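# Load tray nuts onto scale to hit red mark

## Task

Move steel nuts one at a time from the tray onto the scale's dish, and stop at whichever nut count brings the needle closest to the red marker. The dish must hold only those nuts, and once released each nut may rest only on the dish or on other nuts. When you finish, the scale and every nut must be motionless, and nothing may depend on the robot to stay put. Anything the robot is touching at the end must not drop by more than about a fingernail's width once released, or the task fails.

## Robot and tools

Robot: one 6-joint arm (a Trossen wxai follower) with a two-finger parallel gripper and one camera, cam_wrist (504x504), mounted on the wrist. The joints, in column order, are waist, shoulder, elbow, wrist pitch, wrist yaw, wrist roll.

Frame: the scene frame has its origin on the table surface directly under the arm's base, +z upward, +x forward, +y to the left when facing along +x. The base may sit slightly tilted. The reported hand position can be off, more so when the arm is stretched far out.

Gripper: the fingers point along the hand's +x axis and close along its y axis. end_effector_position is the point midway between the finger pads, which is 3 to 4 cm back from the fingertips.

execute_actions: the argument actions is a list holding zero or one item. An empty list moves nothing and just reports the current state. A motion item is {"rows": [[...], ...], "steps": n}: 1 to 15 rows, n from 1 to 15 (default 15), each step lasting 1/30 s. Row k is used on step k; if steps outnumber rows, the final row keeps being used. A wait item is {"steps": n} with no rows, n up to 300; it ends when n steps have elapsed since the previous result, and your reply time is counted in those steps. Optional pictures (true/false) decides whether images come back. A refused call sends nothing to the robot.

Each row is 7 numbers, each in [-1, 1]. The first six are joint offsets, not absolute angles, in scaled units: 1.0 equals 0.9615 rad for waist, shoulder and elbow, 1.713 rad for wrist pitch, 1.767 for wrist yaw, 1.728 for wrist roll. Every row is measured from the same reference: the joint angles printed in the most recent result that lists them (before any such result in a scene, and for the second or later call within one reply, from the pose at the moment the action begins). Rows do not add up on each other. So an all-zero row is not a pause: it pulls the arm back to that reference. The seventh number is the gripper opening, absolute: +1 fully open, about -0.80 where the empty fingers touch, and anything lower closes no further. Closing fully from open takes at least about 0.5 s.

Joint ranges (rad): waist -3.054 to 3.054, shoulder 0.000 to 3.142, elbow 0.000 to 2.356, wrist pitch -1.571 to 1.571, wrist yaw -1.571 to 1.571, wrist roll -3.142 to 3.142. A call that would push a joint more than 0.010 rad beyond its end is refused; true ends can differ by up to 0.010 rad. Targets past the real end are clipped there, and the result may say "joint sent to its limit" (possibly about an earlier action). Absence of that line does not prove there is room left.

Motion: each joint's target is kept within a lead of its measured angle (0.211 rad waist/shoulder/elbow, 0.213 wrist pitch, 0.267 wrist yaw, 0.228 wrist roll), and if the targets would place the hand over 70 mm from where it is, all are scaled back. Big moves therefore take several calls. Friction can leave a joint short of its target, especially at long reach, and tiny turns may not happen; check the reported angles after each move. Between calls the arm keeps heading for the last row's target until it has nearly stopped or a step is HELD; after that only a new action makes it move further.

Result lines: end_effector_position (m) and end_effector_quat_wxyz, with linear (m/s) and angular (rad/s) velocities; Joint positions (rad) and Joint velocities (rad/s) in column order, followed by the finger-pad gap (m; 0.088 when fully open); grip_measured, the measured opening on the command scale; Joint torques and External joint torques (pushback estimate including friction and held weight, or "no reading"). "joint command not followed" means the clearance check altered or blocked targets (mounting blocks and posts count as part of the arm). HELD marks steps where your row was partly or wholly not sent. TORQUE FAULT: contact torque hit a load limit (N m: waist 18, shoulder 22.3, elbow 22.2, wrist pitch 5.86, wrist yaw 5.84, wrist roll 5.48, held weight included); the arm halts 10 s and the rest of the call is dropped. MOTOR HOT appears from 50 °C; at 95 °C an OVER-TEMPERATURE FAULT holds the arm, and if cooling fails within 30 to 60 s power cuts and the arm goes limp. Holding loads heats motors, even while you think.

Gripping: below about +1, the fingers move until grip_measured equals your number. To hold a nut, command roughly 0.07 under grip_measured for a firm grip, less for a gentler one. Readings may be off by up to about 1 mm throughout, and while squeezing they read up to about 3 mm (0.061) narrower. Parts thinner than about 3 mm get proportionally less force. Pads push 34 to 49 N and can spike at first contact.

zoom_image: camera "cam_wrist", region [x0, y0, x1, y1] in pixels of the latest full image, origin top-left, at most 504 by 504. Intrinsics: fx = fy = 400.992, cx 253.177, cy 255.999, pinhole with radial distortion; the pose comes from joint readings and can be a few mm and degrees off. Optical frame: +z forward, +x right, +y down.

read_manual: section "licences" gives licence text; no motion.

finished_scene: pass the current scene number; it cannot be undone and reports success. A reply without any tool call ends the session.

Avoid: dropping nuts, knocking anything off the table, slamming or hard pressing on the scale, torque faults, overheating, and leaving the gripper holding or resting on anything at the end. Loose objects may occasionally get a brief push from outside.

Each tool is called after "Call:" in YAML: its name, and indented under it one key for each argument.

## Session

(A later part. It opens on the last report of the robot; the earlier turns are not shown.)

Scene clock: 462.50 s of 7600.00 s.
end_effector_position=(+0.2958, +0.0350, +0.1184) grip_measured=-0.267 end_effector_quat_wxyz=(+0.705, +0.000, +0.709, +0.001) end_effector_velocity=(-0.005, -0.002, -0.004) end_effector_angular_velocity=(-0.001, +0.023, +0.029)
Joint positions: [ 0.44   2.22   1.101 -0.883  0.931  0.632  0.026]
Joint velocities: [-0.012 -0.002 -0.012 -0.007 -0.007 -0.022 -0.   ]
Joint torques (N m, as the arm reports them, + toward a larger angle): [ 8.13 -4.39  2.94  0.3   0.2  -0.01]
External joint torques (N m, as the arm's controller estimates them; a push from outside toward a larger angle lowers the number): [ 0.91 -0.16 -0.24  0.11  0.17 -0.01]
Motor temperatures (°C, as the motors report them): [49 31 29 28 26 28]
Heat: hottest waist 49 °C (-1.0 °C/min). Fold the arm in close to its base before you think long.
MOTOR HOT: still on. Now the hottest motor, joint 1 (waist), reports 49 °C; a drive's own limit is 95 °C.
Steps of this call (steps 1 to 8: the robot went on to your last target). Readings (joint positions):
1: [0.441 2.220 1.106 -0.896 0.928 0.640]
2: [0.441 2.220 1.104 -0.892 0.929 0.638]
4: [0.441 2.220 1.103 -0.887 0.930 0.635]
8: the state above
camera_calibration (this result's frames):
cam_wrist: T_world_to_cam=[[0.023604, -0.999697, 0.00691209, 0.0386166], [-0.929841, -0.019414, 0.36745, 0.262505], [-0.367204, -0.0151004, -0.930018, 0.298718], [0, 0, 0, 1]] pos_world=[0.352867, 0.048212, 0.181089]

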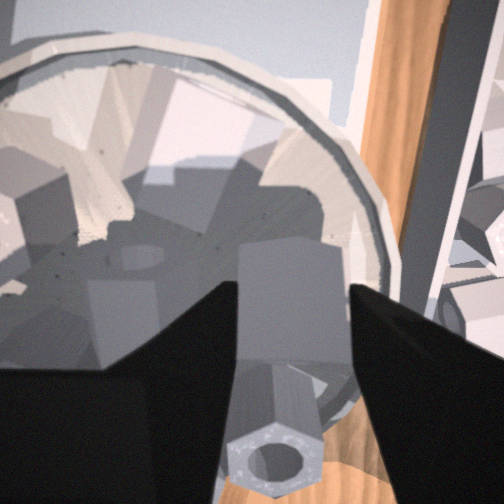

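Call:
execute_actions:
  actions:
    - {"rows":[[-0.017,0,-0.017,0.018,0,0,-0.39],[-0.017,0,-0.017,0.018,0,0,-0.39],[-0.017,0,-0.017,0.018,0,0,-0.39],[-0.017,0,-0.017,0.018,0,0,-0.39],[-0.017,0,-0.017,0.018,0,0,-0.39],[-0.017,0,-0.017,0.018,0,0,-0.06],[-0.017,0,-0.017,0.018,0,0,-0.06],[-0.017,0,-0.017,0.018,0,0,-0.06],[-0.017,0,-0.017,0.018,0,0,-0.06],[-0.017,0,-0.017,0.018,0,0,-0.06],[-0.017,0,-0.017,0.018,0,0,-0.06],[0.04,-0.01,0.03,-0.05,0,0.03,-0.06],[0.08,-0.015,0.065,-0.1,0,0.06,-0.06]]}
  pictures: false

Call:
execute_actions:
  actions:
    - {"steps":10}

Scene clock: 479.80 s of 7600.00 s.
end_effector_position=(+0.2931, +0.0317, +0.1313) grip_measured=-0.085 end_effector_quat_wxyz=(+0.705, -0.011, +0.709, -0.003) end_effector_velocity=(+0.032, +0.015, +0.174) end_effector_angular_velocity=(-0.015, -0.303, +0.065)
Joint positions: [ 0.476  2.217  1.125 -0.974  0.931  0.692  0.035]
Joint velocities: [ 0.486 -0.076  0.286 -0.564 -0.022  0.359  0.009]
Joint torques (N m, as the arm reports them, + toward a larger angle): [ 7.91 -4.93  4.21 -0.08  0.01  0.05]
External joint torques (N m, as the arm's controller estimates them; a push from outside toward a larger angle lowers the number): [ 1.06 -0.7   0.6  -0.28 -0.04  0.04]
Motor temperatures (°C, as the motors report them): [50 31 29 29 26 28]
Heat: hottest waist 50 °C (+1.0 °C/min). Fold the arm in close to its base before you think long.
MOTOR HOT: still on. Now the hottest motor, joint 1 (waist), reports 50 °C; a drive's own limit is 95 °C.
Steps of this call (steps 1 to 30: the robot went on to your last target; steps 31 to 504: nothing new was sent; steps 505 to 519: all 15 steps of this action). Readings (joint positions):
505: [0.439 2.220 1.098 -0.876 0.931 0.631]
506: [0.437 2.220 1.096 -0.871 0.931 0.631]
508: [0.434 2.220 1.094 -0.865 0.931 0.631]
512: [0.433 2.220 1.092 -0.859 0.931 0.631]
519: the state above

Scene clock: 480.13 s of 7600.00 s.
end_effector_position=(+0.2952, +0.0297, +0.1473) grip_measured=-0.064 end_effector_quat_wxyz=(+0.712, -0.017, +0.702, -0.003) end_effector_velocity=(-0.000, -0.003, +0.005) end_effector_angular_velocity=(-0.001, +0.007, +0.010)
Joint positions: [ 0.516  2.208  1.156 -1.046  0.931  0.731  0.036]
Joint velocities: [ 0.007 -0.007  0.012 -0.037 -0.007  0.007  0.   ]
Joint torques (N m, as the arm reports them, + toward a larger angle): [ 8.45 -4.65  3.95 -0.2   0.05  0.07]
External joint torques (N m, as the arm's controller estimates them; a push from outside toward a larger angle lowers the number): [ 1.19 -0.38  0.29 -0.42 -0.02  0.07]
Motor temperatures (°C, as the motors report them): [50 31 29 29 26 28]
Heat: hottest waist 50 °C (+1.0 °C/min). Fold the arm in close to its base before you think long.
MOTOR HOT: still on. Now the hottest motor, joint 1 (waist), reports 50 °C; a drive's own limit is 95 °C.
Steps of this call (steps 1 to 10: the robot went on to your last target). Readings (joint positions):
1: [0.491 2.215 1.134 -0.991 0.931 0.702]
2: [0.502 2.212 1.142 -1.005 0.931 0.710]
4: [0.513 2.209 1.152 -1.025 0.931 0.720]
8: [0.516 2.208 1.156 -1.043 0.931 0.729]
10: the state above
camera_calibration (this result's frames):
cam_wrist: T_world_to_cam=[[0.0424075, -0.998404, 0.0372921, 0.0230621], [-0.936355, -0.0266973, 0.350039, 0.25593], [-0.348485, -0.0497629, -0.935992, 0.32166], [0, 0, 0, 1]] pos_world=[0.350757, 0.0458647, 0.210626]

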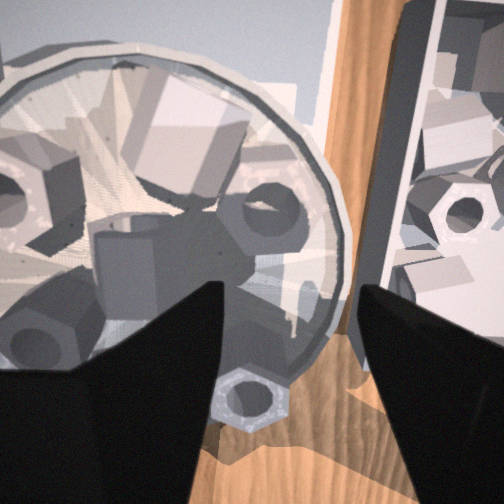

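Call:
execute_actions:
  actions:
    - {"rows":[[-0.05,-0.2,-0.03,0,0.02,0,-0.02],[-0.05,-0.2,-0.03,0,0.02,0,-0.02],[-0.1,-0.346,-0.06,0,0.037,-0.036,-0.02],[-0.15,-0.346,-0.08,0,0.037,-0.036,-0.02],[-0.18,-0.346,-0.08,0,0.037,-0.036,-0.02],[-0.18,-0.346,-0.08,0,0.037,-0.036,-0.02],[-0.18,-0.346,-0.08,0,0.037,-0.036,-0.02],[-0.25,-0.346,-0.13,0.08,0.037,-0.036,-0.02],[-0.25,-0.346,-0.13,0.08,0.037,-0.036,-0.02],[-0.31,-0.346,-0.18,0.16,0.037,-0.036,-0.02],[-0.31,-0.346,-0.18,0.16,0.037,-0.036,-0.02],[-0.374,-0.346,-0.23,0.229,0.037,-0.036,-0.02]]}
  pictures: false

Call:
execute_actions:
  actions:
    - {"steps":15}

Scene clock: 494.27 s of 7600.00 s.
end_effector_position=(+0.3011, -0.0647, +0.0937) grip_measured=-0.023 end_effector_quat_wxyz=(+0.687, +0.159, +0.692, -0.156) end_effector_velocity=(-0.062, -0.021, -0.163) end_effector_angular_velocity=(-0.016, +0.236, -0.502)
Joint positions: [ 0.199  1.889  0.972 -0.748  0.991  0.673  0.038]
Joint velocities: [-0.491 -0.002 -0.374  0.696  0.007 -0.037  0.   ]
Joint torques (N m, as the arm reports them, + toward a larger angle): [ 8.92 -5.03  3.13  0.49  0.13 -0.03]
External joint torques (N m, as the arm's controller estimates them; a push from outside toward a larger angle lowers the number): [ 1.17 -0.72 -0.15  0.13  0.1  -0.02]
Motor temperatures (°C, as the motors report them): [51 32 29 28 26 28]
Heat: hottest waist 51 °C (+3.0 °C/min). Fold the arm in close to its base before you think long.
MOTOR HOT: still on. Now the hottest motor, joint 1 (waist), reports 51 °C; a drive's own limit is 95 °C.
Steps of this call (steps 1 to 30: the robot went on to your last target; steps 31 to 409: nothing new was sent; steps 410 to 424: all 15 steps of this action). Readings (joint positions):
410: [0.516 2.187 1.155 -1.048 0.931 0.734]
411: [0.509 2.161 1.145 -1.049 0.932 0.734]
413: [0.478 2.072 1.125 -1.049 0.956 0.710]
417: [0.372 1.918 1.103 -1.025 0.989 0.684]
424: the state above

Scene clock: 494.77 s of 7600.00 s.
end_effector_position=(+0.3016, -0.0667, +0.0825) grip_measured=-0.022 end_effector_quat_wxyz=(+0.682, +0.186, +0.684, -0.180) end_effector_velocity=(-0.004, -0.001, -0.002) end_effector_angular_velocity=(+0.006, +0.011, +0.024)
Joint positions: [ 0.162  1.881  0.942 -0.658  0.991  0.671  0.038]
Joint velocities: [-0.007 -0.007 -0.007 -0.007 -0.007 -0.022 -0.   ]
Joint torques (N m, as the arm reports them, + toward a larger angle): [ 7.42 -4.84  2.27  0.33  0.22 -0.02]
External joint torques (N m, as the arm's controller estimates them; a push from outside toward a larger angle lowers the number): [ 0.87 -1.03 -0.29  0.15  0.2  -0.02]
Motor temperatures (°C, as the motors report them): [51 32 29 28 26 28]
Heat: hottest waist 51 °C (+3.0 °C/min). Fold the arm in close to its base before you think long.
MOTOR HOT: still on. Now the hottest motor, joint 1 (waist), reports 51 °C; a drive's own limit is 95 °C.
Steps of this call (steps 1 to 15: the robot went on to your last target). Readings (joint positions):
1: [0.186 1.888 0.963 -0.727 0.991 0.673]
2: [0.178 1.888 0.956 -0.710 0.991 0.672]
4: [0.171 1.885 0.950 -0.687 0.991 0.672]
8: [0.166 1.881 0.945 -0.666 0.991 0.671]
15: the state above
camera_calibration (this result's frames):
cam_wrist: T_world_to_cam=[[-0.479915, -0.877313, 0.00177638, 0.0974878], [-0.815986, 0.44711, 0.366414, 0.275969], [-0.322254, 0.174398, -0.93045, 0.264977], [0, 0, 0, 1]] pos_world=[0.357363, -0.0840726, 0.145256]

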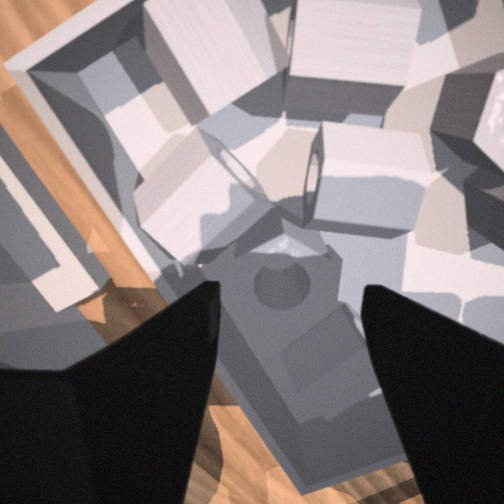

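Call:
execute_actions:
  actions: []

Scene clock: 530.33 s of 7600.00 s.
end_effector_position=(+0.3016, -0.0667, +0.0823) grip_measured=-0.022 end_effector_quat_wxyz=(+0.682, +0.186, +0.684, -0.181) end_effector_velocity=(+0.000, -0.002, -0.001) end_effector_angular_velocity=(-0.007, -0.003, -0.000)
Joint positions: [ 0.162  1.881  0.941 -0.657  0.991  0.671  0.038]
Joint velocities: [-0.002 -0.002 -0.002  0.007  0.007 -0.007 -0.   ]
Joint torques (N m, as the arm reports them, + toward a larger angle): [ 7.07 -4.46  2.22  0.19  0.22 -0.07]
External joint torques (N m, as the arm's controller estimates them; a push from outside toward a larger angle lowers the number): [ 0.49 -0.66 -0.4   0.    0.19 -0.07]
Motor temperatures (°C, as the motors report them): [49 32 29 29 26 28]
Heat: hottest waist 49 °C (-1.0 °C/min). Fold the arm in close to its base before you think long.
MOTOR HOT: still on. Now the hottest motor, joint 1 (waist), reports 49 °C; a drive's own limit is 95 °C.
Steps of this call (steps 1 to 15: the robot went on to your last target; steps 16 to 1067: nothing new was sent). Readings (joint positions):
1: [0.162 1.881 0.942 -0.658 0.991 0.671]
2: [0.162 1.881 0.941 -0.658 0.991 0.671]
4: [0.162 1.881 0.941 -0.657 0.991 0.671]
8: [0.162 1.881 0.941 -0.657 0.991 0.671]
1067: the state above
The arm was judged still, so your last target was given up. Only a new action makes it travel on or press farther. Fingers that are still opening or closing keep moving.
camera_calibration (this result's frames):
cam_wrist: T_world_to_cam=[[-0.480659, -0.876906, 0.0017119, 0.0977525], [-0.81564, 0.447793, 0.366352, 0.275966], [-0.322023, 0.174694, -0.930475, 0.264805], [0, 0, 0, 1]] pos_world=[0.357348, -0.084116, 0.145127]

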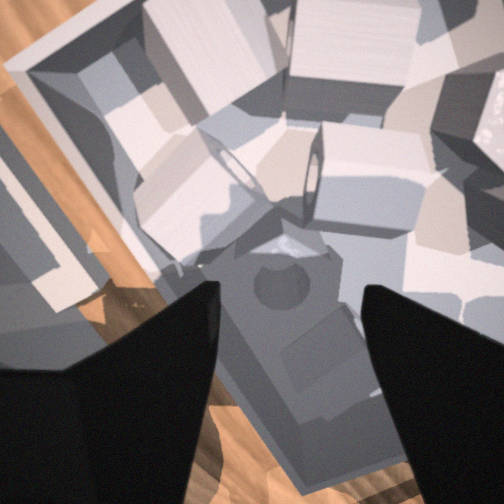

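Call:
execute_actions:
  actions:
    - {"rows":[[-0.078,0.011,-0.058,0.098,0,-0.074,-0.02]]}

Scene clock: 537.20 s of 7600.00 s.
end_effector_position=(+0.3013, -0.0698, +0.0601) grip_measured=-0.022 end_effector_quat_wxyz=(+0.683, +0.188, +0.682, -0.183) end_effector_velocity=(-0.005, -0.001, -0.004) end_effector_angular_velocity=(-0.009, +0.014, -0.008)
Joint positions: [ 0.093  1.883  0.891 -0.494  0.992  0.547  0.038]
Joint velocities: [-0.012  0.002 -0.012  0.007  0.007  0.007 -0.   ]
Joint torques (N m, as the arm reports them, + toward a larger angle): [ 7.03 -2.79  2.32  0.24 -0.02 -0.06]
External joint torques (N m, as the arm's controller estimates them; a push from outside toward a larger angle lowers the number): [ 0.54  1.09  0.08  0.06 -0.04 -0.06]
Motor temperatures (°C, as the motors report them): [49 32 29 29 26 28]
Heat: hottest waist 49 °C (-1.0 °C/min). Fold the arm in close to its base before you think long.
MOTOR HOT: still on. Now the hottest motor, joint 1 (waist), reports 49 °C; a drive's own limit is 95 °C.
Steps of this call (steps 1 to 191: nothing new was sent; steps 192 to 206: all 15 steps of this action). Readings (joint positions):
192: [0.157 1.881 0.933 -0.626 0.992 0.647]
193: [0.145 1.881 0.924 -0.589 0.992 0.622]
195: [0.117 1.882 0.910 -0.550 0.992 0.589]
199: [0.097 1.883 0.895 -0.511 0.992 0.560]
206: the state above
camera_calibration (this result's frames):
cam_wrist: T_world_to_cam=[[-0.486308, -0.873784, 0.00231815, 0.0968475], [-0.813718, 0.453842, 0.363168, 0.285247], [-0.318383, 0.174726, -0.931721, 0.243534], [0, 0, 0, 1]] pos_world=[0.356745, -0.0873847, 0.123088]

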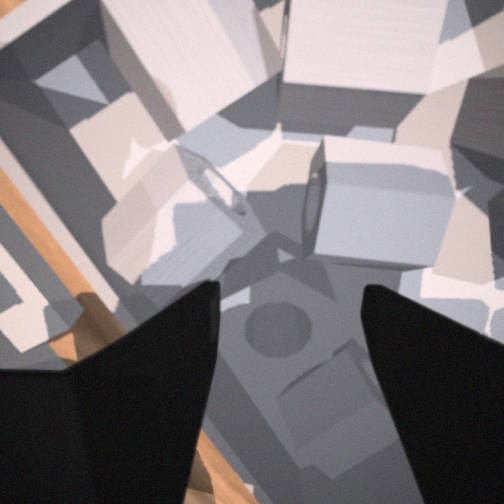

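Call:
execute_actions:
  actions:
    - {"rows":[[-0.01,0.01,-0.006,0.008,0,-0.006,-0.02],[-0.01,0.01,-0.006,0.008,0,-0.006,-0.02],[-0.01,0.01,-0.006,0.008,0,-0.006,-0.02],[-0.01,0.01,-0.006,0.008,0,-0.006,-0.02],[-0.01,0.01,-0.006,0.008,0,-0.006,-0.15],[-0.01,0.01,-0.006,0.008,0,-0.006,-0.25],[-0.01,0.01,-0.006,0.008,0,-0.006,-0.38]]}
  pictures: false

Call:
execute_actions:
  actions:
    - {"rows":[[0.1,-0.01,0.07,-0.13,0,0.05,-0.38],[0.1,-0.01,0.07,-0.13,0,0.05,-0.38],[0.1,-0.01,0.07,-0.13,0,0.05,-0.38],[0.2,-0.02,0.14,-0.25,0,0.1,-0.38],[0.2,-0.02,0.14,-0.25,0,0.1,-0.38],[0.2,-0.02,0.14,-0.25,0,0.1,-0.38],[0.3,-0.02,0.2,-0.33,0,0.13,-0.38]]}

Scene clock: 546.10 s of 7600.00 s.
end_effector_position=(+0.3022, -0.0694, +0.0593) grip_measured=-0.279 end_effector_quat_wxyz=(+0.684, +0.188, +0.681, -0.183) end_effector_velocity=(-0.001, -0.001, -0.001) end_effector_angular_velocity=(+0.007, +0.007, +0.005)
Joint positions: [ 0.091  1.885  0.89  -0.483  0.991  0.539  0.025]
Joint velocities: [-0.007 -0.002  0.002 -0.007 -0.007 -0.007 -0.   ]
Joint torques (N m, as the arm reports them, + toward a larger angle): [ 6.62 -2.75  2.26  0.26  0.02 -0.02]
External joint torques (N m, as the arm's controller estimates them; a push from outside toward a larger angle lowers the number): [ 0.1   1.21 -0.06  0.05 -0.01 -0.01]
Motor temperatures (°C, as the motors report them): [48 32 28 29 26 28]
Heat: hottest waist 48 °C (-2.0 °C/min). Fold the arm in close to its base before you think long.
MOTOR HOT: still on. Now the hottest motor, joint 1 (waist), reports 48 °C; a drive's own limit is 95 °C.
Steps of this call (steps 1 to 15: the robot went on to your last target; steps 16 to 252: nothing new was sent; steps 253 to 267: all 15 steps of this action). Readings (joint positions):
253: [0.092 1.884 0.890 -0.490 0.992 0.544]
254: [0.091 1.884 0.890 -0.488 0.992 0.543]
256: [0.091 1.885 0.890 -0.486 0.992 0.541]
260: [0.090 1.885 0.890 -0.483 0.991 0.540]
267: the state above

Scene clock: 546.60 s of 7600.00 s.
end_effector_position=(+0.3056, -0.0629, +0.1507) grip_measured=-0.279 end_effector_quat_wxyz=(+0.719, +0.112, +0.677, -0.108) end_effector_velocity=(-0.032, -0.010, +0.010) end_effector_angular_velocity=(-0.044, +0.104, +0.161)
Joint positions: [ 0.369  1.868  1.07  -1.016  0.992  0.752  0.025]
Joint velocities: [ 0.037 -0.002  0.017 -0.271 -0.022  0.066 -0.   ]
Joint torques (N m, as the arm reports them, + toward a larger angle): [ 7.6  -3.79  4.45 -0.11  0.02  0.07]
External joint torques (N m, as the arm's controller estimates them; a push from outside toward a larger angle lowers the number): [ 1.11 -0.65  1.06 -0.36 -0.03  0.07]
Motor temperatures (°C, as the motors report them): [49 32 28 29 26 28]
Heat: hottest waist 49 °C (-1.0 °C/min). Fold the arm in close to its base before you think long.
MOTOR HOT: still on. Now the hottest motor, joint 1 (waist), reports 49 °C; a drive's own limit is 95 °C.
Steps of this call (steps 1 to 15: all 15 steps of this action). Readings (joint positions):
1: [0.097 1.885 0.900 -0.518 0.992 0.554]
2: [0.113 1.885 0.911 -0.566 0.992 0.570]
4: [0.155 1.884 0.936 -0.649 0.992 0.611]
8: [0.276 1.878 1.014 -0.841 0.992 0.697]
15: the state above
camera_calibration (this result's frames):
cam_wrist: T_world_to_cam=[[-0.285005, -0.958514, -0.00474575, 0.0389918], [-0.91219, 0.269703, 0.308495, 0.279476], [-0.294417, 0.0922515, -0.951214, 0.318568], [0, 0, 0, 1]] pos_world=[0.35984, -0.0673898, 0.216995]

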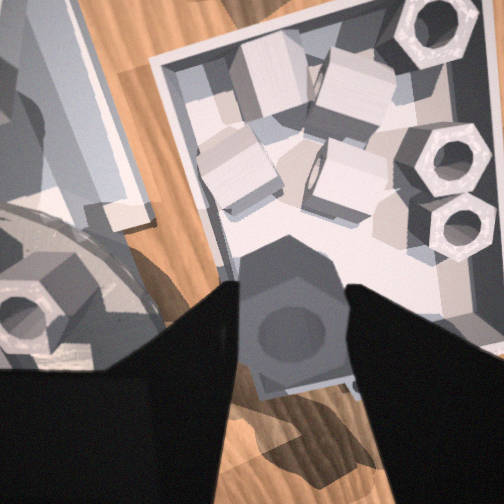

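Call:
execute_actions:
  actions:
    - {"rows":[[0.1,0,0.05,-0.03,-0.02,0.02,-0.38],[0.1,0.05,0.05,-0.03,-0.02,0.02,-0.38],[0.15,0.1,0.057,-0.03,-0.04,0.02,-0.38],[0.197,0.15,0.057,-0.03,-0.058,0.02,-0.38],[0.197,0.2,0.057,-0.03,-0.058,0.02,-0.38],[0.197,0.25,0.057,-0.03,-0.058,0.02,-0.38],[0.197,0.332,0.057,-0.03,-0.058,0.02,-0.38]]}
  pictures: false

Call:
execute_actions:
  actions:
    - {"steps":10}

Scene clock: 554.47 s of 7600.00 s.
end_effector_position=(+0.2826, +0.0298, +0.1572) grip_measured=-0.279 end_effector_quat_wxyz=(+0.712, -0.001, +0.702, -0.002) end_effector_velocity=(-0.004, +0.009, -0.002) end_effector_angular_velocity=(-0.018, -0.005, +0.041)
Joint positions: [ 0.553  2.169  1.119 -1.065  0.894  0.784  0.025]
Joint velocities: [ 0.017  0.037 -0.002  0.007  0.007 -0.007 -0.   ]
Joint torques (N m, as the arm reports them, + toward a larger angle): [ 8.17 -2.95  4.28 -0.02 -0.1   0.03]
External joint torques (N m, as the arm's controller estimates them; a push from outside toward a larger angle lowers the number): [ 1.27  0.94  0.52 -0.24 -0.14  0.03]
Motor temperatures (°C, as the motors report them): [49 32 29 28 26 28]
Heat: hottest waist 49 °C (-2.0 °C/min). Fold the arm in close to its base before you think long.
MOTOR HOT: still on. Now the hottest motor, joint 1 (waist), reports 49 °C; a drive's own limit is 95 °C.
Steps of this call (steps 1 to 30: the robot went on to your last target; steps 31 to 221: nothing new was sent; steps 222 to 236: all 15 steps of this action). Readings (joint positions):
222: [0.383 1.868 1.081 -1.052 0.990 0.767]
223: [0.398 1.874 1.086 -1.057 0.984 0.771]
225: [0.445 1.906 1.107 -1.059 0.963 0.778]
229: [0.538 2.054 1.127 -1.059 0.914 0.782]
236: the state above

Scene clock: 554.80 s of 7600.00 s.
end_effector_position=(+0.2813, +0.0323, +0.1561) grip_measured=-0.279 end_effector_quat_wxyz=(+0.711, -0.006, +0.703, -0.000) end_effector_velocity=(-0.003, -0.000, -0.001) end_effector_angular_velocity=(-0.001, +0.013, +0.001)
Joint positions: [ 0.556  2.18   1.119 -1.065  0.894  0.785  0.025]
Joint velocities: [-0.002  0.002 -0.002 -0.007 -0.007  0.007 -0.   ]
Joint torques (N m, as the arm reports them, + toward a larger angle): [ 8.38 -3.41  4.2  -0.1  -0.12  0.07]
External joint torques (N m, as the arm's controller estimates them; a push from outside toward a larger angle lowers the number): [ 1.55  0.53  0.51 -0.33 -0.17  0.07]
Motor temperatures (°C, as the motors report them): [49 32 29 28 26 28]
Heat: hottest waist 49 °C (-2.0 °C/min). Fold the arm in close to its base before you think long.
MOTOR HOT: still on. Now the hottest motor, joint 1 (waist), reports 49 °C; a drive's own limit is 95 °C.
Steps of this call (steps 1 to 10: the robot went on to your last target). Readings (joint positions):
1: [0.553 2.170 1.119 -1.065 0.894 0.784]
2: [0.554 2.172 1.119 -1.065 0.894 0.784]
4: [0.555 2.176 1.119 -1.065 0.894 0.784]
8: [0.556 2.180 1.119 -1.065 0.894 0.785]
10: the state above
camera_calibration (this result's frames):
cam_wrist: T_world_to_cam=[[0.031541, -0.999347, 0.0176276, 0.0320729], [-0.935374, -0.0232971, 0.352893, 0.238997], [-0.352252, -0.027619, -0.935498, 0.325443], [0, 0, 0, 1]] pos_world=[0.337177, 0.0466083, 0.219545]

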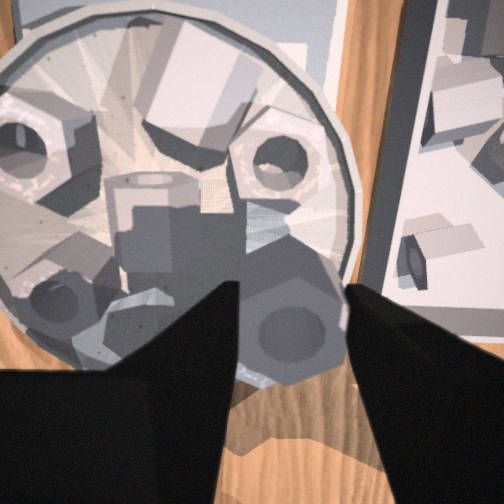

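Call:
execute_actions:
  actions:
    - {"rows":[[-0.03,0.015,-0.025,0.04,0.008,-0.025,-0.38],[-0.03,0.015,-0.025,0.04,0.008,-0.025,-0.38],[-0.03,0.015,-0.025,0.04,0.008,-0.025,-0.38],[-0.065,0.025,-0.055,0.08,0.016,-0.05,-0.38],[-0.065,0.025,-0.055,0.08,0.016,-0.05,-0.38],[-0.065,0.025,-0.055,0.08,0.016,-0.05,-0.38],[-0.1,0.032,-0.082,0.118,0.023,-0.075,-0.38]]}
  pictures: false

Call:
execute_actions:
  actions:
    - {"steps":10}

Scene clock: 564.50 s of 7600.00 s.
end_effector_position=(+0.2823, +0.0367, +0.1199) grip_measured=-0.279 end_effector_quat_wxyz=(+0.707, -0.004, +0.707, +0.001) end_effector_velocity=(+0.007, +0.003, -0.004) end_effector_angular_velocity=(+0.007, -0.039, -0.005)
Joint positions: [ 0.465  2.205  1.049 -0.874  0.928  0.663  0.025]
Joint velocities: [-0.007 -0.002 -0.017  0.081  0.022 -0.051 -0.   ]
Joint torques (N m, as the arm reports them, + toward a larger angle): [ 8.21 -3.28  2.86  0.29  0.22 -0.01]
External joint torques (N m, as the arm's controller estimates them; a push from outside toward a larger angle lowers the number): [ 1.21  0.84 -0.39  0.08  0.2  -0.01]
Motor temperatures (°C, as the motors report them): [50 32 29 28 26 28]
Heat: hottest waist 50 °C (+0.0 °C/min). Fold the arm in close to its base before you think long.
MOTOR HOT: still on. Now the hottest motor, joint 1 (waist), reports 50 °C; a drive's own limit is 95 °C.
Steps of this call (steps 1 to 30: the robot went on to your last target; steps 31 to 276: nothing new was sent; steps 277 to 291: all 15 steps of this action). Readings (joint positions):
277: [0.555 2.182 1.118 -1.058 0.894 0.779]
278: [0.551 2.182 1.115 -1.041 0.894 0.771]
280: [0.539 2.186 1.107 -1.009 0.899 0.751]
284: [0.497 2.196 1.074 -0.929 0.916 0.700]
291: the state above

Scene clock: 564.83 s of 7600.00 s.
end_effector_position=(+0.2826, +0.0370, +0.1191) grip_measured=-0.279 end_effector_quat_wxyz=(+0.708, -0.003, +0.706, +0.001) end_effector_velocity=(+0.001, +0.000, -0.002) end_effector_angular_velocity=(+0.013, +0.000, -0.014)
Joint positions: [ 0.463  2.205  1.046 -0.866  0.929  0.658  0.025]
Joint velocities: [-0.007 -0.007 -0.007  0.022 -0.007 -0.007 -0.   ]
Joint torques (N m, as the arm reports them, + toward a larger angle): [ 7.89 -3.59  2.88  0.29  0.17 -0.06]
External joint torques (N m, as the arm's controller estimates them; a push from outside toward a larger angle lowers the number): [ 0.91  0.5  -0.39  0.06  0.14 -0.06]
Motor temperatures (°C, as the motors report them): [50 32 29 28 26 28]
Heat: hottest waist 50 °C (+0.0 °C/min). Fold the arm in close to its base before you think long.
MOTOR HOT: still on. Now the hottest motor, joint 1 (waist), reports 50 °C; a drive's own limit is 95 °C.
Steps of this call (steps 1 to 10: the robot went on to your last target). Readings (joint positions):
1: [0.465 2.205 1.048 -0.872 0.928 0.662]
2: [0.465 2.205 1.048 -0.870 0.928 0.661]
4: [0.464 2.205 1.047 -0.868 0.929 0.659]
8: [0.463 2.205 1.046 -0.866 0.929 0.658]
10: the state above
camera_calibration (this result's frames):
cam_wrist: T_world_to_cam=[[0.0286992, -0.999513, 0.0122497, 0.0388279], [-0.932473, -0.0223555, 0.360547, 0.251711], [-0.360097, -0.02177, -0.932661, 0.293069], [0, 0, 0, 1]] pos_world=[0.339133, 0.0508162, 0.182105]

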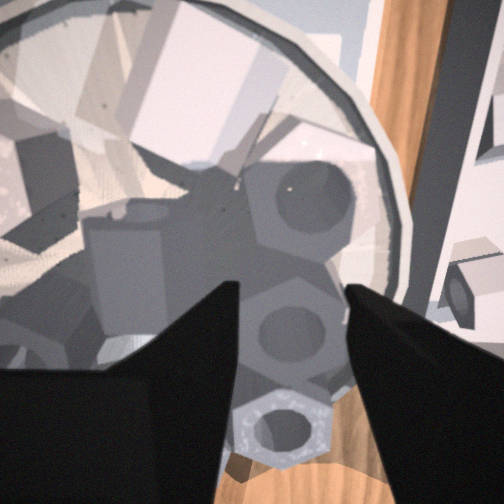

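Call:
execute_actions:
  actions:
    - {"rows":[[-0.016,0,-0.013,0.012,0,-0.007,-0.38]],"steps":12}
  pictures: false

Call:
execute_actions:
  actions:
    - {"rows":[[0,0,0,0,0,0,-0.25],[0,0,0,0,0,0,-0.2],[0,0,0,0,0,0,-0.1]],"steps":9}
  pictures: false

Call:
execute_actions:
  actions:
    - {"rows":[[0.05,-0.01,0.04,-0.06,0,0.04,-0.1],[0.05,-0.01,0.04,-0.06,0,0.04,-0.1],[0.05,-0.01,0.04,-0.06,0,0.04,-0.1],[0.12,-0.022,0.1,-0.145,-0.02,0.09,-0.1]]}

Scene clock: 573.93 s of 7600.00 s.
end_effector_position=(+0.2824, +0.0368, +0.1157) grip_measured=-0.279 end_effector_quat_wxyz=(+0.707, -0.001, +0.708, +0.000) end_effector_velocity=(-0.000, +0.001, -0.001) end_effector_angular_velocity=(+0.008, +0.003, +0.000)
Joint positions: [ 0.453  2.205  1.04  -0.849  0.929  0.648  0.025]
Joint velocities: [-0.002 -0.002 -0.002  0.007 -0.007 -0.007 -0.   ]
Joint torques (N m, as the arm reports them, + toward a larger angle): [ 7.63 -4.26  2.93  0.28  0.01 -0.1 ]
External joint torques (N m, as the arm's controller estimates them; a push from outside toward a larger angle lowers the number): [ 0.67 -0.14 -0.28  0.07 -0.02 -0.1 ]
Motor temperatures (°C, as the motors report them): [50 31 29 28 26 28]
Heat: hottest waist 50 °C (+1.0 °C/min). Fold the arm in close to its base before you think long.
MOTOR HOT: still on. Now the hottest motor, joint 1 (waist), reports 50 °C; a drive's own limit is 95 °C.
Steps of this call (steps 1 to 15: the robot went on to your last target; steps 16 to 261: nothing new was sent; steps 262 to 273: all 12 steps of this action). Readings (joint positions):
262: [0.462 2.205 1.045 -0.862 0.929 0.655]
263: [0.460 2.205 1.043 -0.858 0.929 0.653]
265: [0.455 2.205 1.042 -0.854 0.929 0.651]
269: [0.453 2.205 1.040 -0.850 0.929 0.649]
273: the state above

Scene clock: 574.23 s of 7600.00 s.
end_effector_position=(+0.2824, +0.0369, +0.1159) grip_measured=-0.135 end_effector_quat_wxyz=(+0.707, -0.001, +0.707, +0.000) end_effector_velocity=(-0.002, +0.000, +0.001) end_effector_angular_velocity=(+0.003, +0.006, -0.000)
Joint positions: [ 0.453  2.205  1.04  -0.849  0.929  0.648  0.032]
Joint velocities: [ 0.002 -0.002 -0.002 -0.007 -0.007  0.007  0.013]
Joint torques (N m, as the arm reports them, + toward a larger angle): [ 8.14 -4.07  3.21  0.13  0.01  0.02]
External joint torques (N m, as the arm's controller estimates them; a push from outside toward a larger angle lowers the number): [ 1.19 -0.01  0.03 -0.07 -0.02  0.02]
Motor temperatures (°C, as the motors report them): [50 31 29 28 26 28]
Heat: hottest waist 50 °C (+1.0 °C/min). Fold the arm in close to its base before you think long.
MOTOR HOT: still on. Now the hottest motor, joint 1 (waist), reports 50 °C; a drive's own limit is 95 °C.
Steps of this call (steps 1 to 9: all 9 steps of this action). Readings (joint positions):
1: [0.453 2.205 1.040 -0.849 0.929 0.648]
2: [0.453 2.205 1.040 -0.849 0.929 0.648]
4: [0.453 2.205 1.040 -0.849 0.929 0.648]
8: [0.453 2.205 1.040 -0.849 0.929 0.648]
9: the state above

Scene clock: 574.73 s of 7600.00 s.
end_effector_position=(+0.2812, +0.0319, +0.1591) grip_measured=-0.103 end_effector_quat_wxyz=(+0.713, -0.014, +0.701, -0.001) end_effector_velocity=(-0.001, -0.006, +0.005) end_effector_angular_velocity=(-0.018, +0.002, -0.008)
Joint positions: [ 0.567  2.187  1.129 -1.088  0.9    0.797  0.034]
Joint velocities: [ 0.007 -0.007  0.012 -0.051  0.007  0.037 -0.   ]
Joint torques (N m, as the arm reports them, + toward a larger angle): [ 7.88 -4.18  4.14 -0.12 -0.11  0.09]
External joint torques (N m, as the arm's controller estimates them; a push from outside toward a larger angle lowers the number): [ 1.01 -0.12  0.3  -0.36 -0.18  0.09]
Motor temperatures (°C, as the motors report them): [50 31 29 28 26 28]
Heat: hottest waist 50 °C (+1.0 °C/min). Fold the arm in close to its base before you think long.
MOTOR HOT: still on. Now the hottest motor, joint 1 (waist), reports 50 °C; a drive's own limit is 95 °C.
Steps of this call (steps 1 to 15: all 15 steps of this action). Readings (joint positions):
1: [0.457 2.205 1.045 -0.866 0.929 0.661]
2: [0.465 2.205 1.050 -0.889 0.929 0.674]
4: [0.489 2.203 1.069 -0.943 0.926 0.709]
8: [0.553 2.191 1.114 -1.044 0.908 0.771]
15: the state above
camera_calibration (this result's frames):
cam_wrist: T_world_to_cam=[[0.0405352, -0.998708, 0.0306618, 0.0270095], [-0.936918, -0.0273285, 0.348478, 0.239163], [-0.34719, -0.0428532, -0.936815, 0.327424], [0, 0, 0, 1]] pos_world=[0.336659, 0.0475417, 0.222564]

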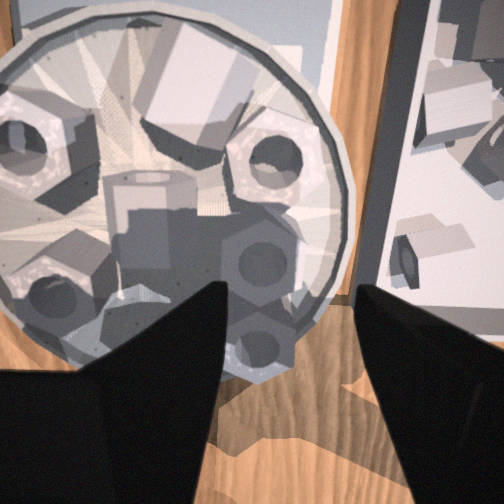

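Call:
execute_actions:
  actions:
    - {"rows":[[0,-0.1,0,0,0,0,0],[-0.03,-0.2,0,0,0.02,0,0],[-0.06,-0.33,0,0,0.02,0,0],[-0.1,-0.33,0,0,0.052,-0.05,0],[-0.15,-0.33,0,0,0.052,-0.05,0],[-0.2,-0.33,-0.053,0.03,0.052,-0.1,0],[-0.25,-0.33,-0.053,0.06,0.052,-0.137,0],[-0.3,-0.33,-0.053,0.1,0.052,-0.137,0],[-0.35,-0.33,-0.053,0.13,0.052,-0.137,0],[-0.4,-0.33,-0.053,0.16,0.052,-0.137,0],[-0.45,-0.33,-0.053,0.19,0.052,-0.137,0],[-0.487,-0.33,-0.053,0.219,0.052,-0.137,0]]}
  pictures: false

Call:
execute_actions:
  actions:
    - {"steps":15}

Scene clock: 597.80 s of 7600.00 s.
end_effector_position=(+0.3274, -0.0894, +0.0945) grip_measured=-0.004 end_effector_quat_wxyz=(+0.687, +0.163, +0.691, -0.155) end_effector_velocity=(+0.010, -0.112, -0.148) end_effector_angular_velocity=(-0.041, +0.180, -0.636)
Joint positions: [ 0.148  1.885  1.087 -0.781  0.986  0.578  0.039]
Joint velocities: [-0.584 -0.076 -0.046  0.535  0.022 -0.154  0.   ]
Joint torques (N m, as the arm reports them, + toward a larger angle): [ 9.64 -5.11  2.2   0.36  0.12 -0.06]
External joint torques (N m, as the arm's controller estimates them; a push from outside toward a larger angle lowers the number): [ 0.97 -0.86 -0.66  0.14  0.19 -0.04]
Motor temperatures (°C, as the motors report them): [50 32 30 28 26 28]
Heat: hottest waist 50 °C (+1.0 °C/min). Fold the arm in close to its base before you think long.
MOTOR HOT: still on. Now the hottest motor, joint 1 (waist), reports 50 °C; a drive's own limit is 95 °C.
Steps of this call (steps 1 to 15: the robot went on to your last target; steps 16 to 677: nothing new was sent; steps 678 to 692: all 15 steps of this action). Readings (joint positions):
678: [0.570 2.176 1.131 -1.095 0.899 0.801]
679: [0.568 2.152 1.129 -1.094 0.899 0.801]
681: [0.550 2.073 1.125 -1.094 0.915 0.784]
685: [0.427 1.912 1.119 -1.032 0.972 0.666]
692: the state above

Scene clock: 598.30 s of 7600.00 s.
end_effector_position=(+0.3319, -0.0986, +0.0843) grip_measured=-0.002 end_effector_quat_wxyz=(+0.683, +0.186, +0.684, -0.179) end_effector_velocity=(-0.002, -0.000, -0.003) end_effector_angular_velocity=(+0.021, +0.012, +0.017)
Joint positions: [ 0.105  1.875  1.083 -0.716  0.987  0.563  0.039]
Joint velocities: [-0.012 -0.002  0.002 -0.007 -0.022 -0.022 -0.   ]
Joint torques (N m, as the arm reports them, + toward a larger angle): [ 7.74 -4.85  2.36  0.27  0.22  0.02]
External joint torques (N m, as the arm's controller estimates them; a push from outside toward a larger angle lowers the number): [ 0.78 -0.68 -0.28  0.09  0.21  0.02]
Motor temperatures (°C, as the motors report them): [50 32 30 28 26 28]
Heat: hottest waist 50 °C (+1.0 °C/min). Fold the arm in close to its base before you think long.
MOTOR HOT: still on. Now the hottest motor, joint 1 (waist), reports 50 °C; a drive's own limit is 95 °C.
Steps of this call (steps 1 to 15: the robot went on to your last target). Readings (joint positions):
1: [0.132 1.882 1.086 -0.765 0.987 0.574]
2: [0.123 1.880 1.086 -0.753 0.987 0.571]
4: [0.115 1.877 1.085 -0.737 0.987 0.568]
8: [0.110 1.875 1.084 -0.723 0.987 0.564]
15: the state above
camera_calibration (this result's frames):
cam_wrist: T_world_to_cam=[[-0.478439, -0.87812, -0.00141088, 0.0837882], [-0.817235, 0.444678, 0.36659, 0.314442], [-0.321283, 0.176544, -0.930381, 0.281852], [0, 0, 0, 1]] pos_world=[0.387615, -0.116009, 0.147077]

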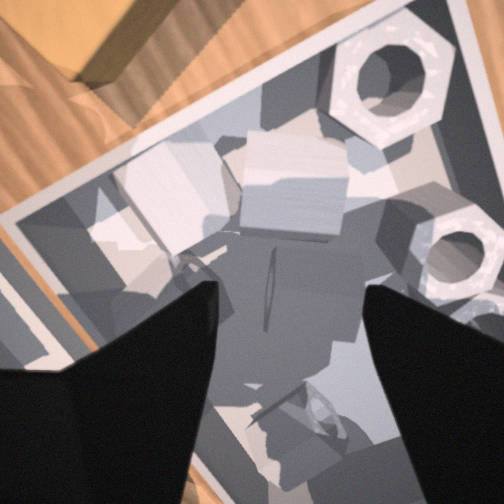

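Call:
execute_actions:
  actions:
    - {"rows":[[-0.021,-0.043,-0.026,0.004,0,0.02,0]]}

Scene clock: 603.87 s of 7600.00 s.
end_effector_position=(+0.3270, -0.1069, +0.0840) grip_measured=-0.002 end_effector_quat_wxyz=(+0.677, +0.205, +0.679, -0.198) end_effector_velocity=(-0.002, +0.001, +0.000) end_effector_angular_velocity=(+0.022, +0.004, +0.023)
Joint positions: [ 0.091  1.84   1.064 -0.712  0.987  0.594  0.039]
Joint velocities: [-0.002 -0.007 -0.002 -0.007 -0.022 -0.022 -0.   ]
Joint torques (N m, as the arm reports them, + toward a larger angle): [ 7.18 -5.35  2.31  0.28 -0.04  0.1 ]
External joint torques (N m, as the arm's controller estimates them; a push from outside toward a larger angle lowers the number): [ 0.35 -1.18 -0.38  0.09 -0.06  0.1 ]
Motor temperatures (°C, as the motors report them): [50 32 30 28 26 28]
Heat: hottest waist 50 °C (+1.0 °C/min). Fold the arm in close to its base before you think long.
MOTOR HOT: still on. Now the hottest motor, joint 1 (waist), reports 50 °C; a drive's own limit is 95 °C.
Steps of this call (steps 1 to 15: the robot went on to your last target; steps 16 to 152: nothing new was sent; steps 153 to 167: all 15 steps of this action). Readings (joint positions):
153: [0.104 1.870 1.081 -0.713 0.987 0.566]
154: [0.102 1.865 1.076 -0.712 0.987 0.573]
156: [0.096 1.852 1.070 -0.712 0.987 0.582]
160: [0.091 1.841 1.067 -0.712 0.987 0.591]
167: the state above
camera_calibration (this result's frames):
cam_wrist: T_world_to_cam=[[-0.527255, -0.849707, 0.000224955, 0.0930373], [-0.790278, 0.490475, 0.367279, 0.310279], [-0.31219, 0.193472, -0.930111, 0.280295], [0, 0, 0, 1]] pos_world=[0.381766, -0.127359, 0.146725]

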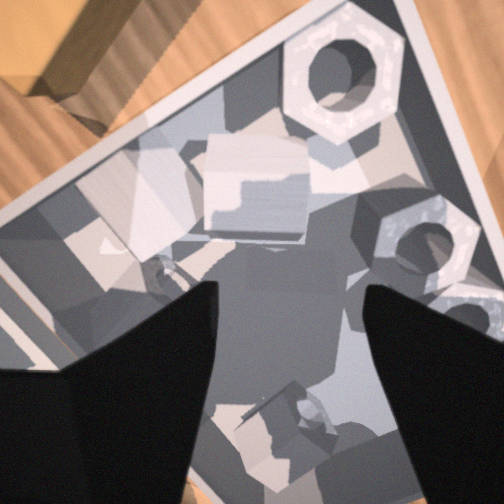

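Call:
execute_actions:
  actions:
    - {"rows":[[-0.04,0.012,-0.03,0.05,0,-0.035,-0.07],[-0.04,0.012,-0.03,0.05,0,-0.035,-0.07],[-0.04,0.012,-0.03,0.05,0,-0.035,-0.07],[-0.077,0.022,-0.058,0.099,0,-0.072,-0.07]]}

Scene clock: 608.70 s of 7600.00 s.
end_effector_position=(+0.3269, -0.1086, +0.0594) grip_measured=-0.066 end_effector_quat_wxyz=(+0.678, +0.203, +0.677, -0.202) end_effector_velocity=(+0.000, -0.000, -0.004) end_effector_angular_velocity=(+0.005, -0.005, +0.022)
Joint positions: [ 0.024  1.852  1.015 -0.549  0.987  0.476  0.036]
Joint velocities: [-0.012 -0.002 -0.012  0.037 -0.007 -0.051 -0.001]
Joint torques (N m, as the arm reports them, + toward a larger angle): [ 7.28 -3.34  2.14  0.31  0.01 -0.08]
External joint torques (N m, as the arm's controller estimates them; a push from outside toward a larger angle lowers the number): [ 0.47  1.01 -0.25  0.12  0.   -0.08]
Motor temperatures (°C, as the motors report them): [50 32 30 28 26 28]
Heat: hottest waist 50 °C (+1.0 °C/min). Fold the arm in close to its base before you think long.
MOTOR HOT: still on. Now the hottest motor, joint 1 (waist), reports 50 °C; a drive's own limit is 95 °C.
Steps of this call (steps 1 to 15: the robot went on to your last target; steps 16 to 130: nothing new was sent; steps 131 to 145: all 15 steps of this action). Readings (joint positions):
131: [0.088 1.839 1.060 -0.695 0.987 0.585]
132: [0.082 1.839 1.056 -0.677 0.987 0.574]
134: [0.067 1.840 1.045 -0.641 0.987 0.545]
138: [0.031 1.849 1.024 -0.577 0.987 0.496]
145: the state above
camera_calibration (this result's frames):
cam_wrist: T_world_to_cam=[[-0.52892, -0.848638, 0.00761022, 0.0917571], [-0.789437, 0.495274, 0.36262, 0.320569], [-0.311502, 0.185789, -0.931906, 0.25674], [0, 0, 0, 1]] pos_world=[0.381576, -0.1286, 0.122315]

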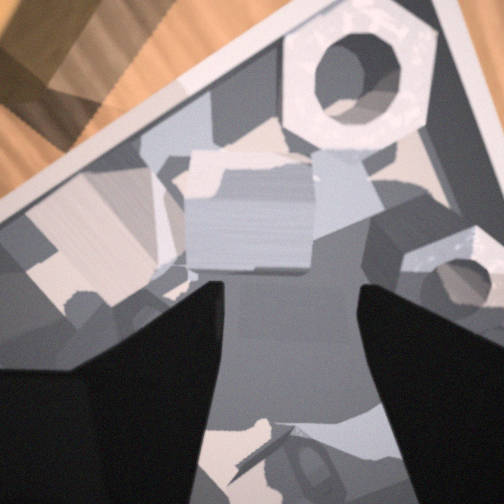

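Call:
execute_actions:
  actions:
    - {"rows":[[-0.004,0,-0.003,0.003,0,0,-0.2],[-0.004,0,-0.003,0.003,0,0,-0.28],[-0.004,0,-0.003,0.003,0,0,-0.42]],"steps":12}
  pictures: false

Call:
execute_actions:
  actions:
    - {"rows":[[0.09,-0.01,0.07,-0.12,0,0.05,-0.42],[0.09,-0.01,0.07,-0.12,0,0.05,-0.42],[0.09,-0.01,0.07,-0.12,0,0.05,-0.42],[0.2,-0.02,0.14,-0.25,0,0.1,-0.42],[0.2,-0.02,0.14,-0.25,0,0.1,-0.42],[0.2,-0.02,0.14,-0.25,0,0.1,-0.42],[0.3,-0.02,0.2,-0.35,0,0.2,-0.42],[0.3,-0.02,0.2,-0.35,0,0.2,-0.42],[0.42,0,0.26,-0.42,0,0.28,-0.42]]}

Scene clock: 620.33 s of 7600.00 s.
end_effector_position=(+0.3270, -0.1086, +0.0589) grip_measured=-0.399 end_effector_quat_wxyz=(+0.678, +0.203, +0.677, -0.202) end_effector_velocity=(-0.008, +0.002, -0.001) end_effector_angular_velocity=(+0.009, +0.024, +0.026)
Joint positions: [ 0.023  1.852  1.014 -0.545  0.987  0.473  0.019]
Joint velocities: [-0.002 -0.002 -0.007 -0.037 -0.007  0.007 -0.008]
Joint torques (N m, as the arm reports them, + toward a larger angle): [ 7.75 -4.42  2.56  0.13  0.02  0.06]
External joint torques (N m, as the arm's controller estimates them; a push from outside toward a larger angle lowers the number): [ 0.97 -0.09  0.24 -0.04  0.01  0.06]
Motor temperatures (°C, as the motors report them): [50 32 29 28 26 28]
Heat: hottest waist 50 °C (+0.0 °C/min). Fold the arm in close to its base before you think long.
MOTOR HOT: still on. Now the hottest motor, joint 1 (waist), reports 50 °C; a drive's own limit is 95 °C.
Steps of this call (steps 1 to 15: the robot went on to your last target; steps 16 to 337: nothing new was sent; steps 338 to 349: all 12 steps of this action). Readings (joint positions):
338: [0.023 1.852 1.014 -0.545 0.987 0.472]
339: [0.023 1.852 1.014 -0.545 0.987 0.472]
341: [0.023 1.852 1.014 -0.545 0.987 0.472]
345: [0.023 1.852 1.014 -0.545 0.987 0.473]
349: the state above

Scene clock: 620.83 s of 7600.00 s.
end_effector_position=(+0.3317, -0.0884, +0.1915) grip_measured=-0.417 end_effector_quat_wxyz=(+0.723, +0.181, +0.649, -0.152) end_effector_velocity=(-0.071, -0.010, +0.043) end_effector_angular_velocity=(-0.120, +0.166, +0.232)
Joint positions: [ 0.413  1.844  1.248 -1.182  0.987  0.91   0.019]
Joint velocities: [ 0.173  0.017  0.061 -0.652 -0.022  0.359 -0.   ]
Joint torques (N m, as the arm reports them, + toward a larger angle): [ 6.37 -2.41  4.14  0.01  0.1   0.08]
External joint torques (N m, as the arm's controller estimates them; a push from outside toward a larger angle lowers the number): [ 0.41  0.17  0.7  -0.29  0.04  0.07]
Motor temperatures (°C, as the motors report them): [50 32 29 28 26 28]
Heat: hottest waist 50 °C (+0.0 °C/min). Fold the arm in close to its base before you think long.
MOTOR HOT: still on. Now the hottest motor, joint 1 (waist), reports 50 °C; a drive's own limit is 95 °C.
Steps of this call (steps 1 to 15: all 15 steps of this action). Readings (joint positions):
1: [0.029 1.852 1.024 -0.578 0.987 0.490]
2: [0.043 1.852 1.035 -0.624 0.987 0.506]
4: [0.084 1.850 1.062 -0.700 0.987 0.545]
8: [0.211 1.844 1.140 -0.893 0.987 0.679]
15: the state above
camera_calibration (this result's frames):
cam_wrist: T_world_to_cam=[[-0.435042, -0.898831, -0.0533091, 0.0865349], [-0.872034, 0.405847, 0.273578, 0.302961], [-0.224265, 0.165505, -0.960371, 0.352341], [0, 0, 0, 1]] pos_world=[0.380857, -0.10349, 0.260108]

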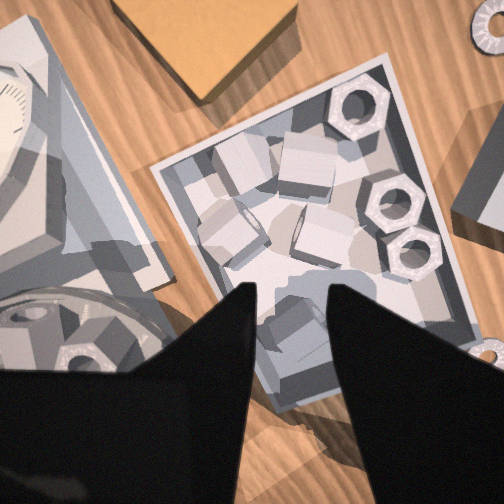

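Call:
execute_actions:
  actions:
    - {"rows":[[-0.1,0,-0.06,0.05,0,0,0],[-0.1,0,-0.06,0.05,0,0,0],[-0.2,0,-0.12,0.15,0,-0.05,0],[-0.2,0,-0.12,0.15,0,-0.05,0],[-0.2,0,-0.12,0.15,0,-0.05,0],[-0.341,-0.004,-0.197,0.274,0,-0.11,0]]}
  pictures: false

Call:
execute_actions:
  actions:
    - {"steps":15}

Call:
zoom_image:
  camera: "cam_wrist"
  region: [170,180,410,420]

Scene clock: 632.80 s of 7600.00 s.
end_effector_position=(+0.3252, -0.1060, +0.0864) grip_measured=-0.009 end_effector_quat_wxyz=(+0.662, +0.241, +0.670, -0.236) end_effector_velocity=(+0.010, +0.007, -0.016) end_effector_angular_velocity=(+0.008, -0.055, -0.047)
Joint positions: [ 0.099  1.843  1.072 -0.745  0.987  0.733  0.039]
Joint velocities: [-0.032  0.002 -0.061  0.212 -0.007 -0.095  0.003]
Joint torques (N m, as the arm reports them, + toward a larger angle): [ 7.49 -4.84  1.92  0.23  0.03 -0.08]
External joint torques (N m, as the arm's controller estimates them; a push from outside toward a larger angle lowers the number): [ 0.66 -0.74 -0.68  0.06  0.01 -0.08]
Motor temperatures (°C, as the motors report them): [50 31 30 28 26 28]
Heat: hottest waist 50 °C (+0.0 °C/min). Fold the arm in close to its base before you think long.
MOTOR HOT: still on. Now the hottest motor, joint 1 (waist), reports 50 °C; a drive's own limit is 95 °C.
Steps of this call (steps 1 to 30: the robot went on to your last target; steps 31 to 344: nothing new was sent; steps 345 to 359: all 15 steps of this action). Readings (joint positions):
345: [0.421 1.845 1.251 -1.233 0.987 0.948]
346: [0.403 1.843 1.241 -1.196 0.987 0.940]
348: [0.339 1.843 1.205 -1.102 0.987 0.895]
352: [0.187 1.843 1.121 -0.920 0.987 0.794]
359: the state above

Scene clock: 633.30 s of 7600.00 s.
end_effector_position=(+0.3262, -0.1061, +0.0833) grip_measured=-0.003 end_effector_quat_wxyz=(+0.662, +0.245, +0.667, -0.240) end_effector_velocity=(-0.002, -0.002, -0.001) end_effector_angular_velocity=(-0.008, +0.006, -0.002)
Joint positions: [ 0.09   1.843  1.064 -0.716  0.987  0.722  0.039]
Joint velocities: [-0.002 -0.002 -0.002 -0.007  0.007  0.007 -0.   ]
Joint torques (N m, as the arm reports them, + toward a larger angle): [ 7.41 -4.7   2.34  0.17  0.01 -0.07]
External joint torques (N m, as the arm's controller estimates them; a push from outside toward a larger angle lowers the number): [ 0.6  -0.52 -0.35 -0.01 -0.02 -0.08]
Motor temperatures (°C, as the motors report them): [50 31 30 28 26 28]
Heat: hottest waist 50 °C (+0.0 °C/min). Fold the arm in close to its base before you think long.
MOTOR HOT: still on. Now the hottest motor, joint 1 (waist), reports 50 °C; a drive's own limit is 95 °C.
Steps of this call (steps 1 to 15: the robot went on to your last target). Readings (joint positions):
1: [0.098 1.843 1.071 -0.738 0.987 0.730]
2: [0.097 1.843 1.069 -0.733 0.987 0.729]
4: [0.094 1.843 1.067 -0.726 0.987 0.726]
8: [0.091 1.843 1.065 -0.719 0.987 0.724]
15: the state above
camera_calibration (this result's frames):
cam_wrist: T_world_to_cam=[[-0.626708, -0.779245, 0.00377026, 0.132855], [-0.722639, 0.58298, 0.371385, 0.296873], [-0.291598, 0.230026, -0.928471, 0.276297], [0, 0, 0, 1]] pos_world=[0.378361, -0.1331, 0.145779]

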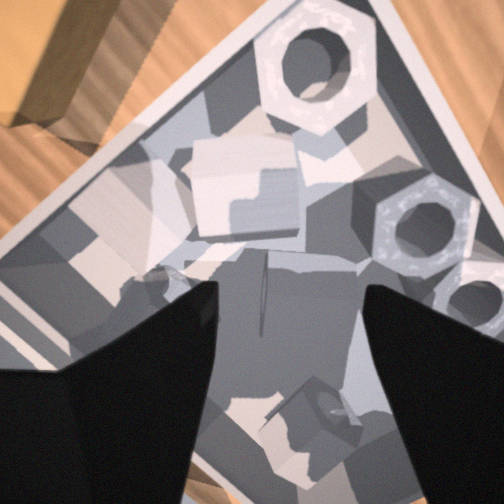

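Region (170, 180, 410, 420) of cam_wrist's 504x504 image, scaled by 2.100, with more detail than that image has.

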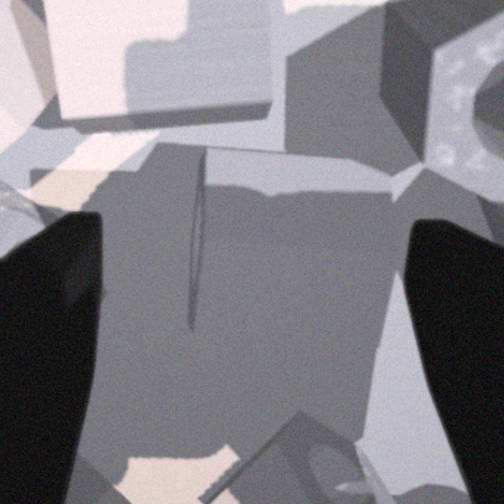

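Call:
execute_actions:
  actions:
    - {"rows":[[-0.008,-0.041,-0.046,0.008,0,0.04,-0.04]],"steps":12}
  pictures: false

Call:
execute_actions:
  actions:
    - {"rows":[[-0.04,0.012,-0.03,0.05,0,-0.035,-0.04],[-0.04,0.012,-0.03,0.05,0,-0.035,-0.04],[-0.04,0.012,-0.03,0.05,0,-0.035,-0.04],[-0.077,0.022,-0.058,0.099,0,-0.072,-0.04]]}

Scene clock: 642.47 s of 7600.00 s.
end_effector_position=(+0.3181, -0.1083, +0.0838) grip_measured=-0.036 end_effector_quat_wxyz=(+0.653, +0.269, +0.657, -0.263) end_effector_velocity=(-0.006, +0.002, -0.001) end_effector_angular_velocity=(+0.007, +0.012, +0.006)
Joint positions: [ 0.088  1.81   1.027 -0.705  0.987  0.787  0.037]
Joint velocities: [-0.002 -0.007 -0.017 -0.007 -0.007  0.007 -0.001]
Joint torques (N m, as the arm reports them, + toward a larger angle): [ 7.21 -4.67  2.59  0.18  0.03  0.17]
External joint torques (N m, as the arm's controller estimates them; a push from outside toward a larger angle lowers the number): [ 0.61 -0.71 -0.02  0.01  0.01  0.17]
Motor temperatures (°C, as the motors report them): [50 32 29 28 26 28]
Heat: hottest waist 50 °C (+0.0 °C/min). Fold the arm in close to its base before you think long.
MOTOR HOT: still on. Now the hottest motor, joint 1 (waist), reports 50 °C; a drive's own limit is 95 °C.
Steps of this call (steps 1 to 15: the robot went on to your last target; steps 16 to 263: nothing new was sent; steps 264 to 275: all 12 steps of this action). Readings (joint positions):
264: [0.090 1.839 1.060 -0.711 0.987 0.732]
265: [0.090 1.833 1.052 -0.709 0.987 0.745]
267: [0.089 1.821 1.039 -0.709 0.987 0.764]
271: [0.088 1.812 1.030 -0.706 0.987 0.781]
275: the state above

Scene clock: 642.97 s of 7600.00 s.
end_effector_position=(+0.3178, -0.1100, +0.0596) grip_measured=-0.038 end_effector_quat_wxyz=(+0.654, +0.266, +0.656, -0.267) end_effector_velocity=(-0.000, +0.001, -0.003) end_effector_angular_velocity=(+0.006, -0.001, +0.022)
Joint positions: [ 0.021  1.823  0.979 -0.543  0.987  0.668  0.037]
Joint velocities: [-0.007  0.002 -0.007  0.022 -0.007 -0.037 -0.   ]
Joint torques (N m, as the arm reports them, + toward a larger angle): [ 7.02 -3.53  1.84  0.24  0.04  0.01]
External joint torques (N m, as the arm's controller estimates them; a push from outside toward a larger angle lowers the number): [ 0.45  0.67 -0.52  0.05  0.01  0.01]
Motor temperatures (°C, as the motors report them): [50 32 29 28 26 28]
Heat: hottest waist 50 °C (+0.0 °C/min). Fold the arm in close to its base before you think long.
MOTOR HOT: still on. Now the hottest motor, joint 1 (waist), reports 50 °C; a drive's own limit is 95 °C.
Steps of this call (steps 1 to 15: all 15 steps of this action). Readings (joint positions):
1: [0.086 1.810 1.023 -0.690 0.987 0.777]
2: [0.080 1.810 1.019 -0.671 0.987 0.766]
4: [0.065 1.811 1.009 -0.636 0.987 0.738]
8: [0.029 1.819 0.987 -0.571 0.987 0.689]
15: the state above
camera_calibration (this result's frames):
cam_wrist: T_world_to_cam=[[-0.681961, -0.731318, 0.0101291, 0.147192], [-0.678374, 0.637645, 0.36499, 0.294258], [-0.273382, 0.242038, -0.930956, 0.248387], [0, 0, 0, 1]] pos_world=[0.3679, -0.140107, 0.122345]

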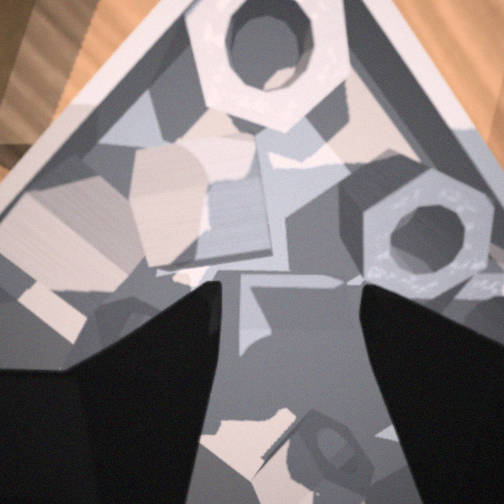

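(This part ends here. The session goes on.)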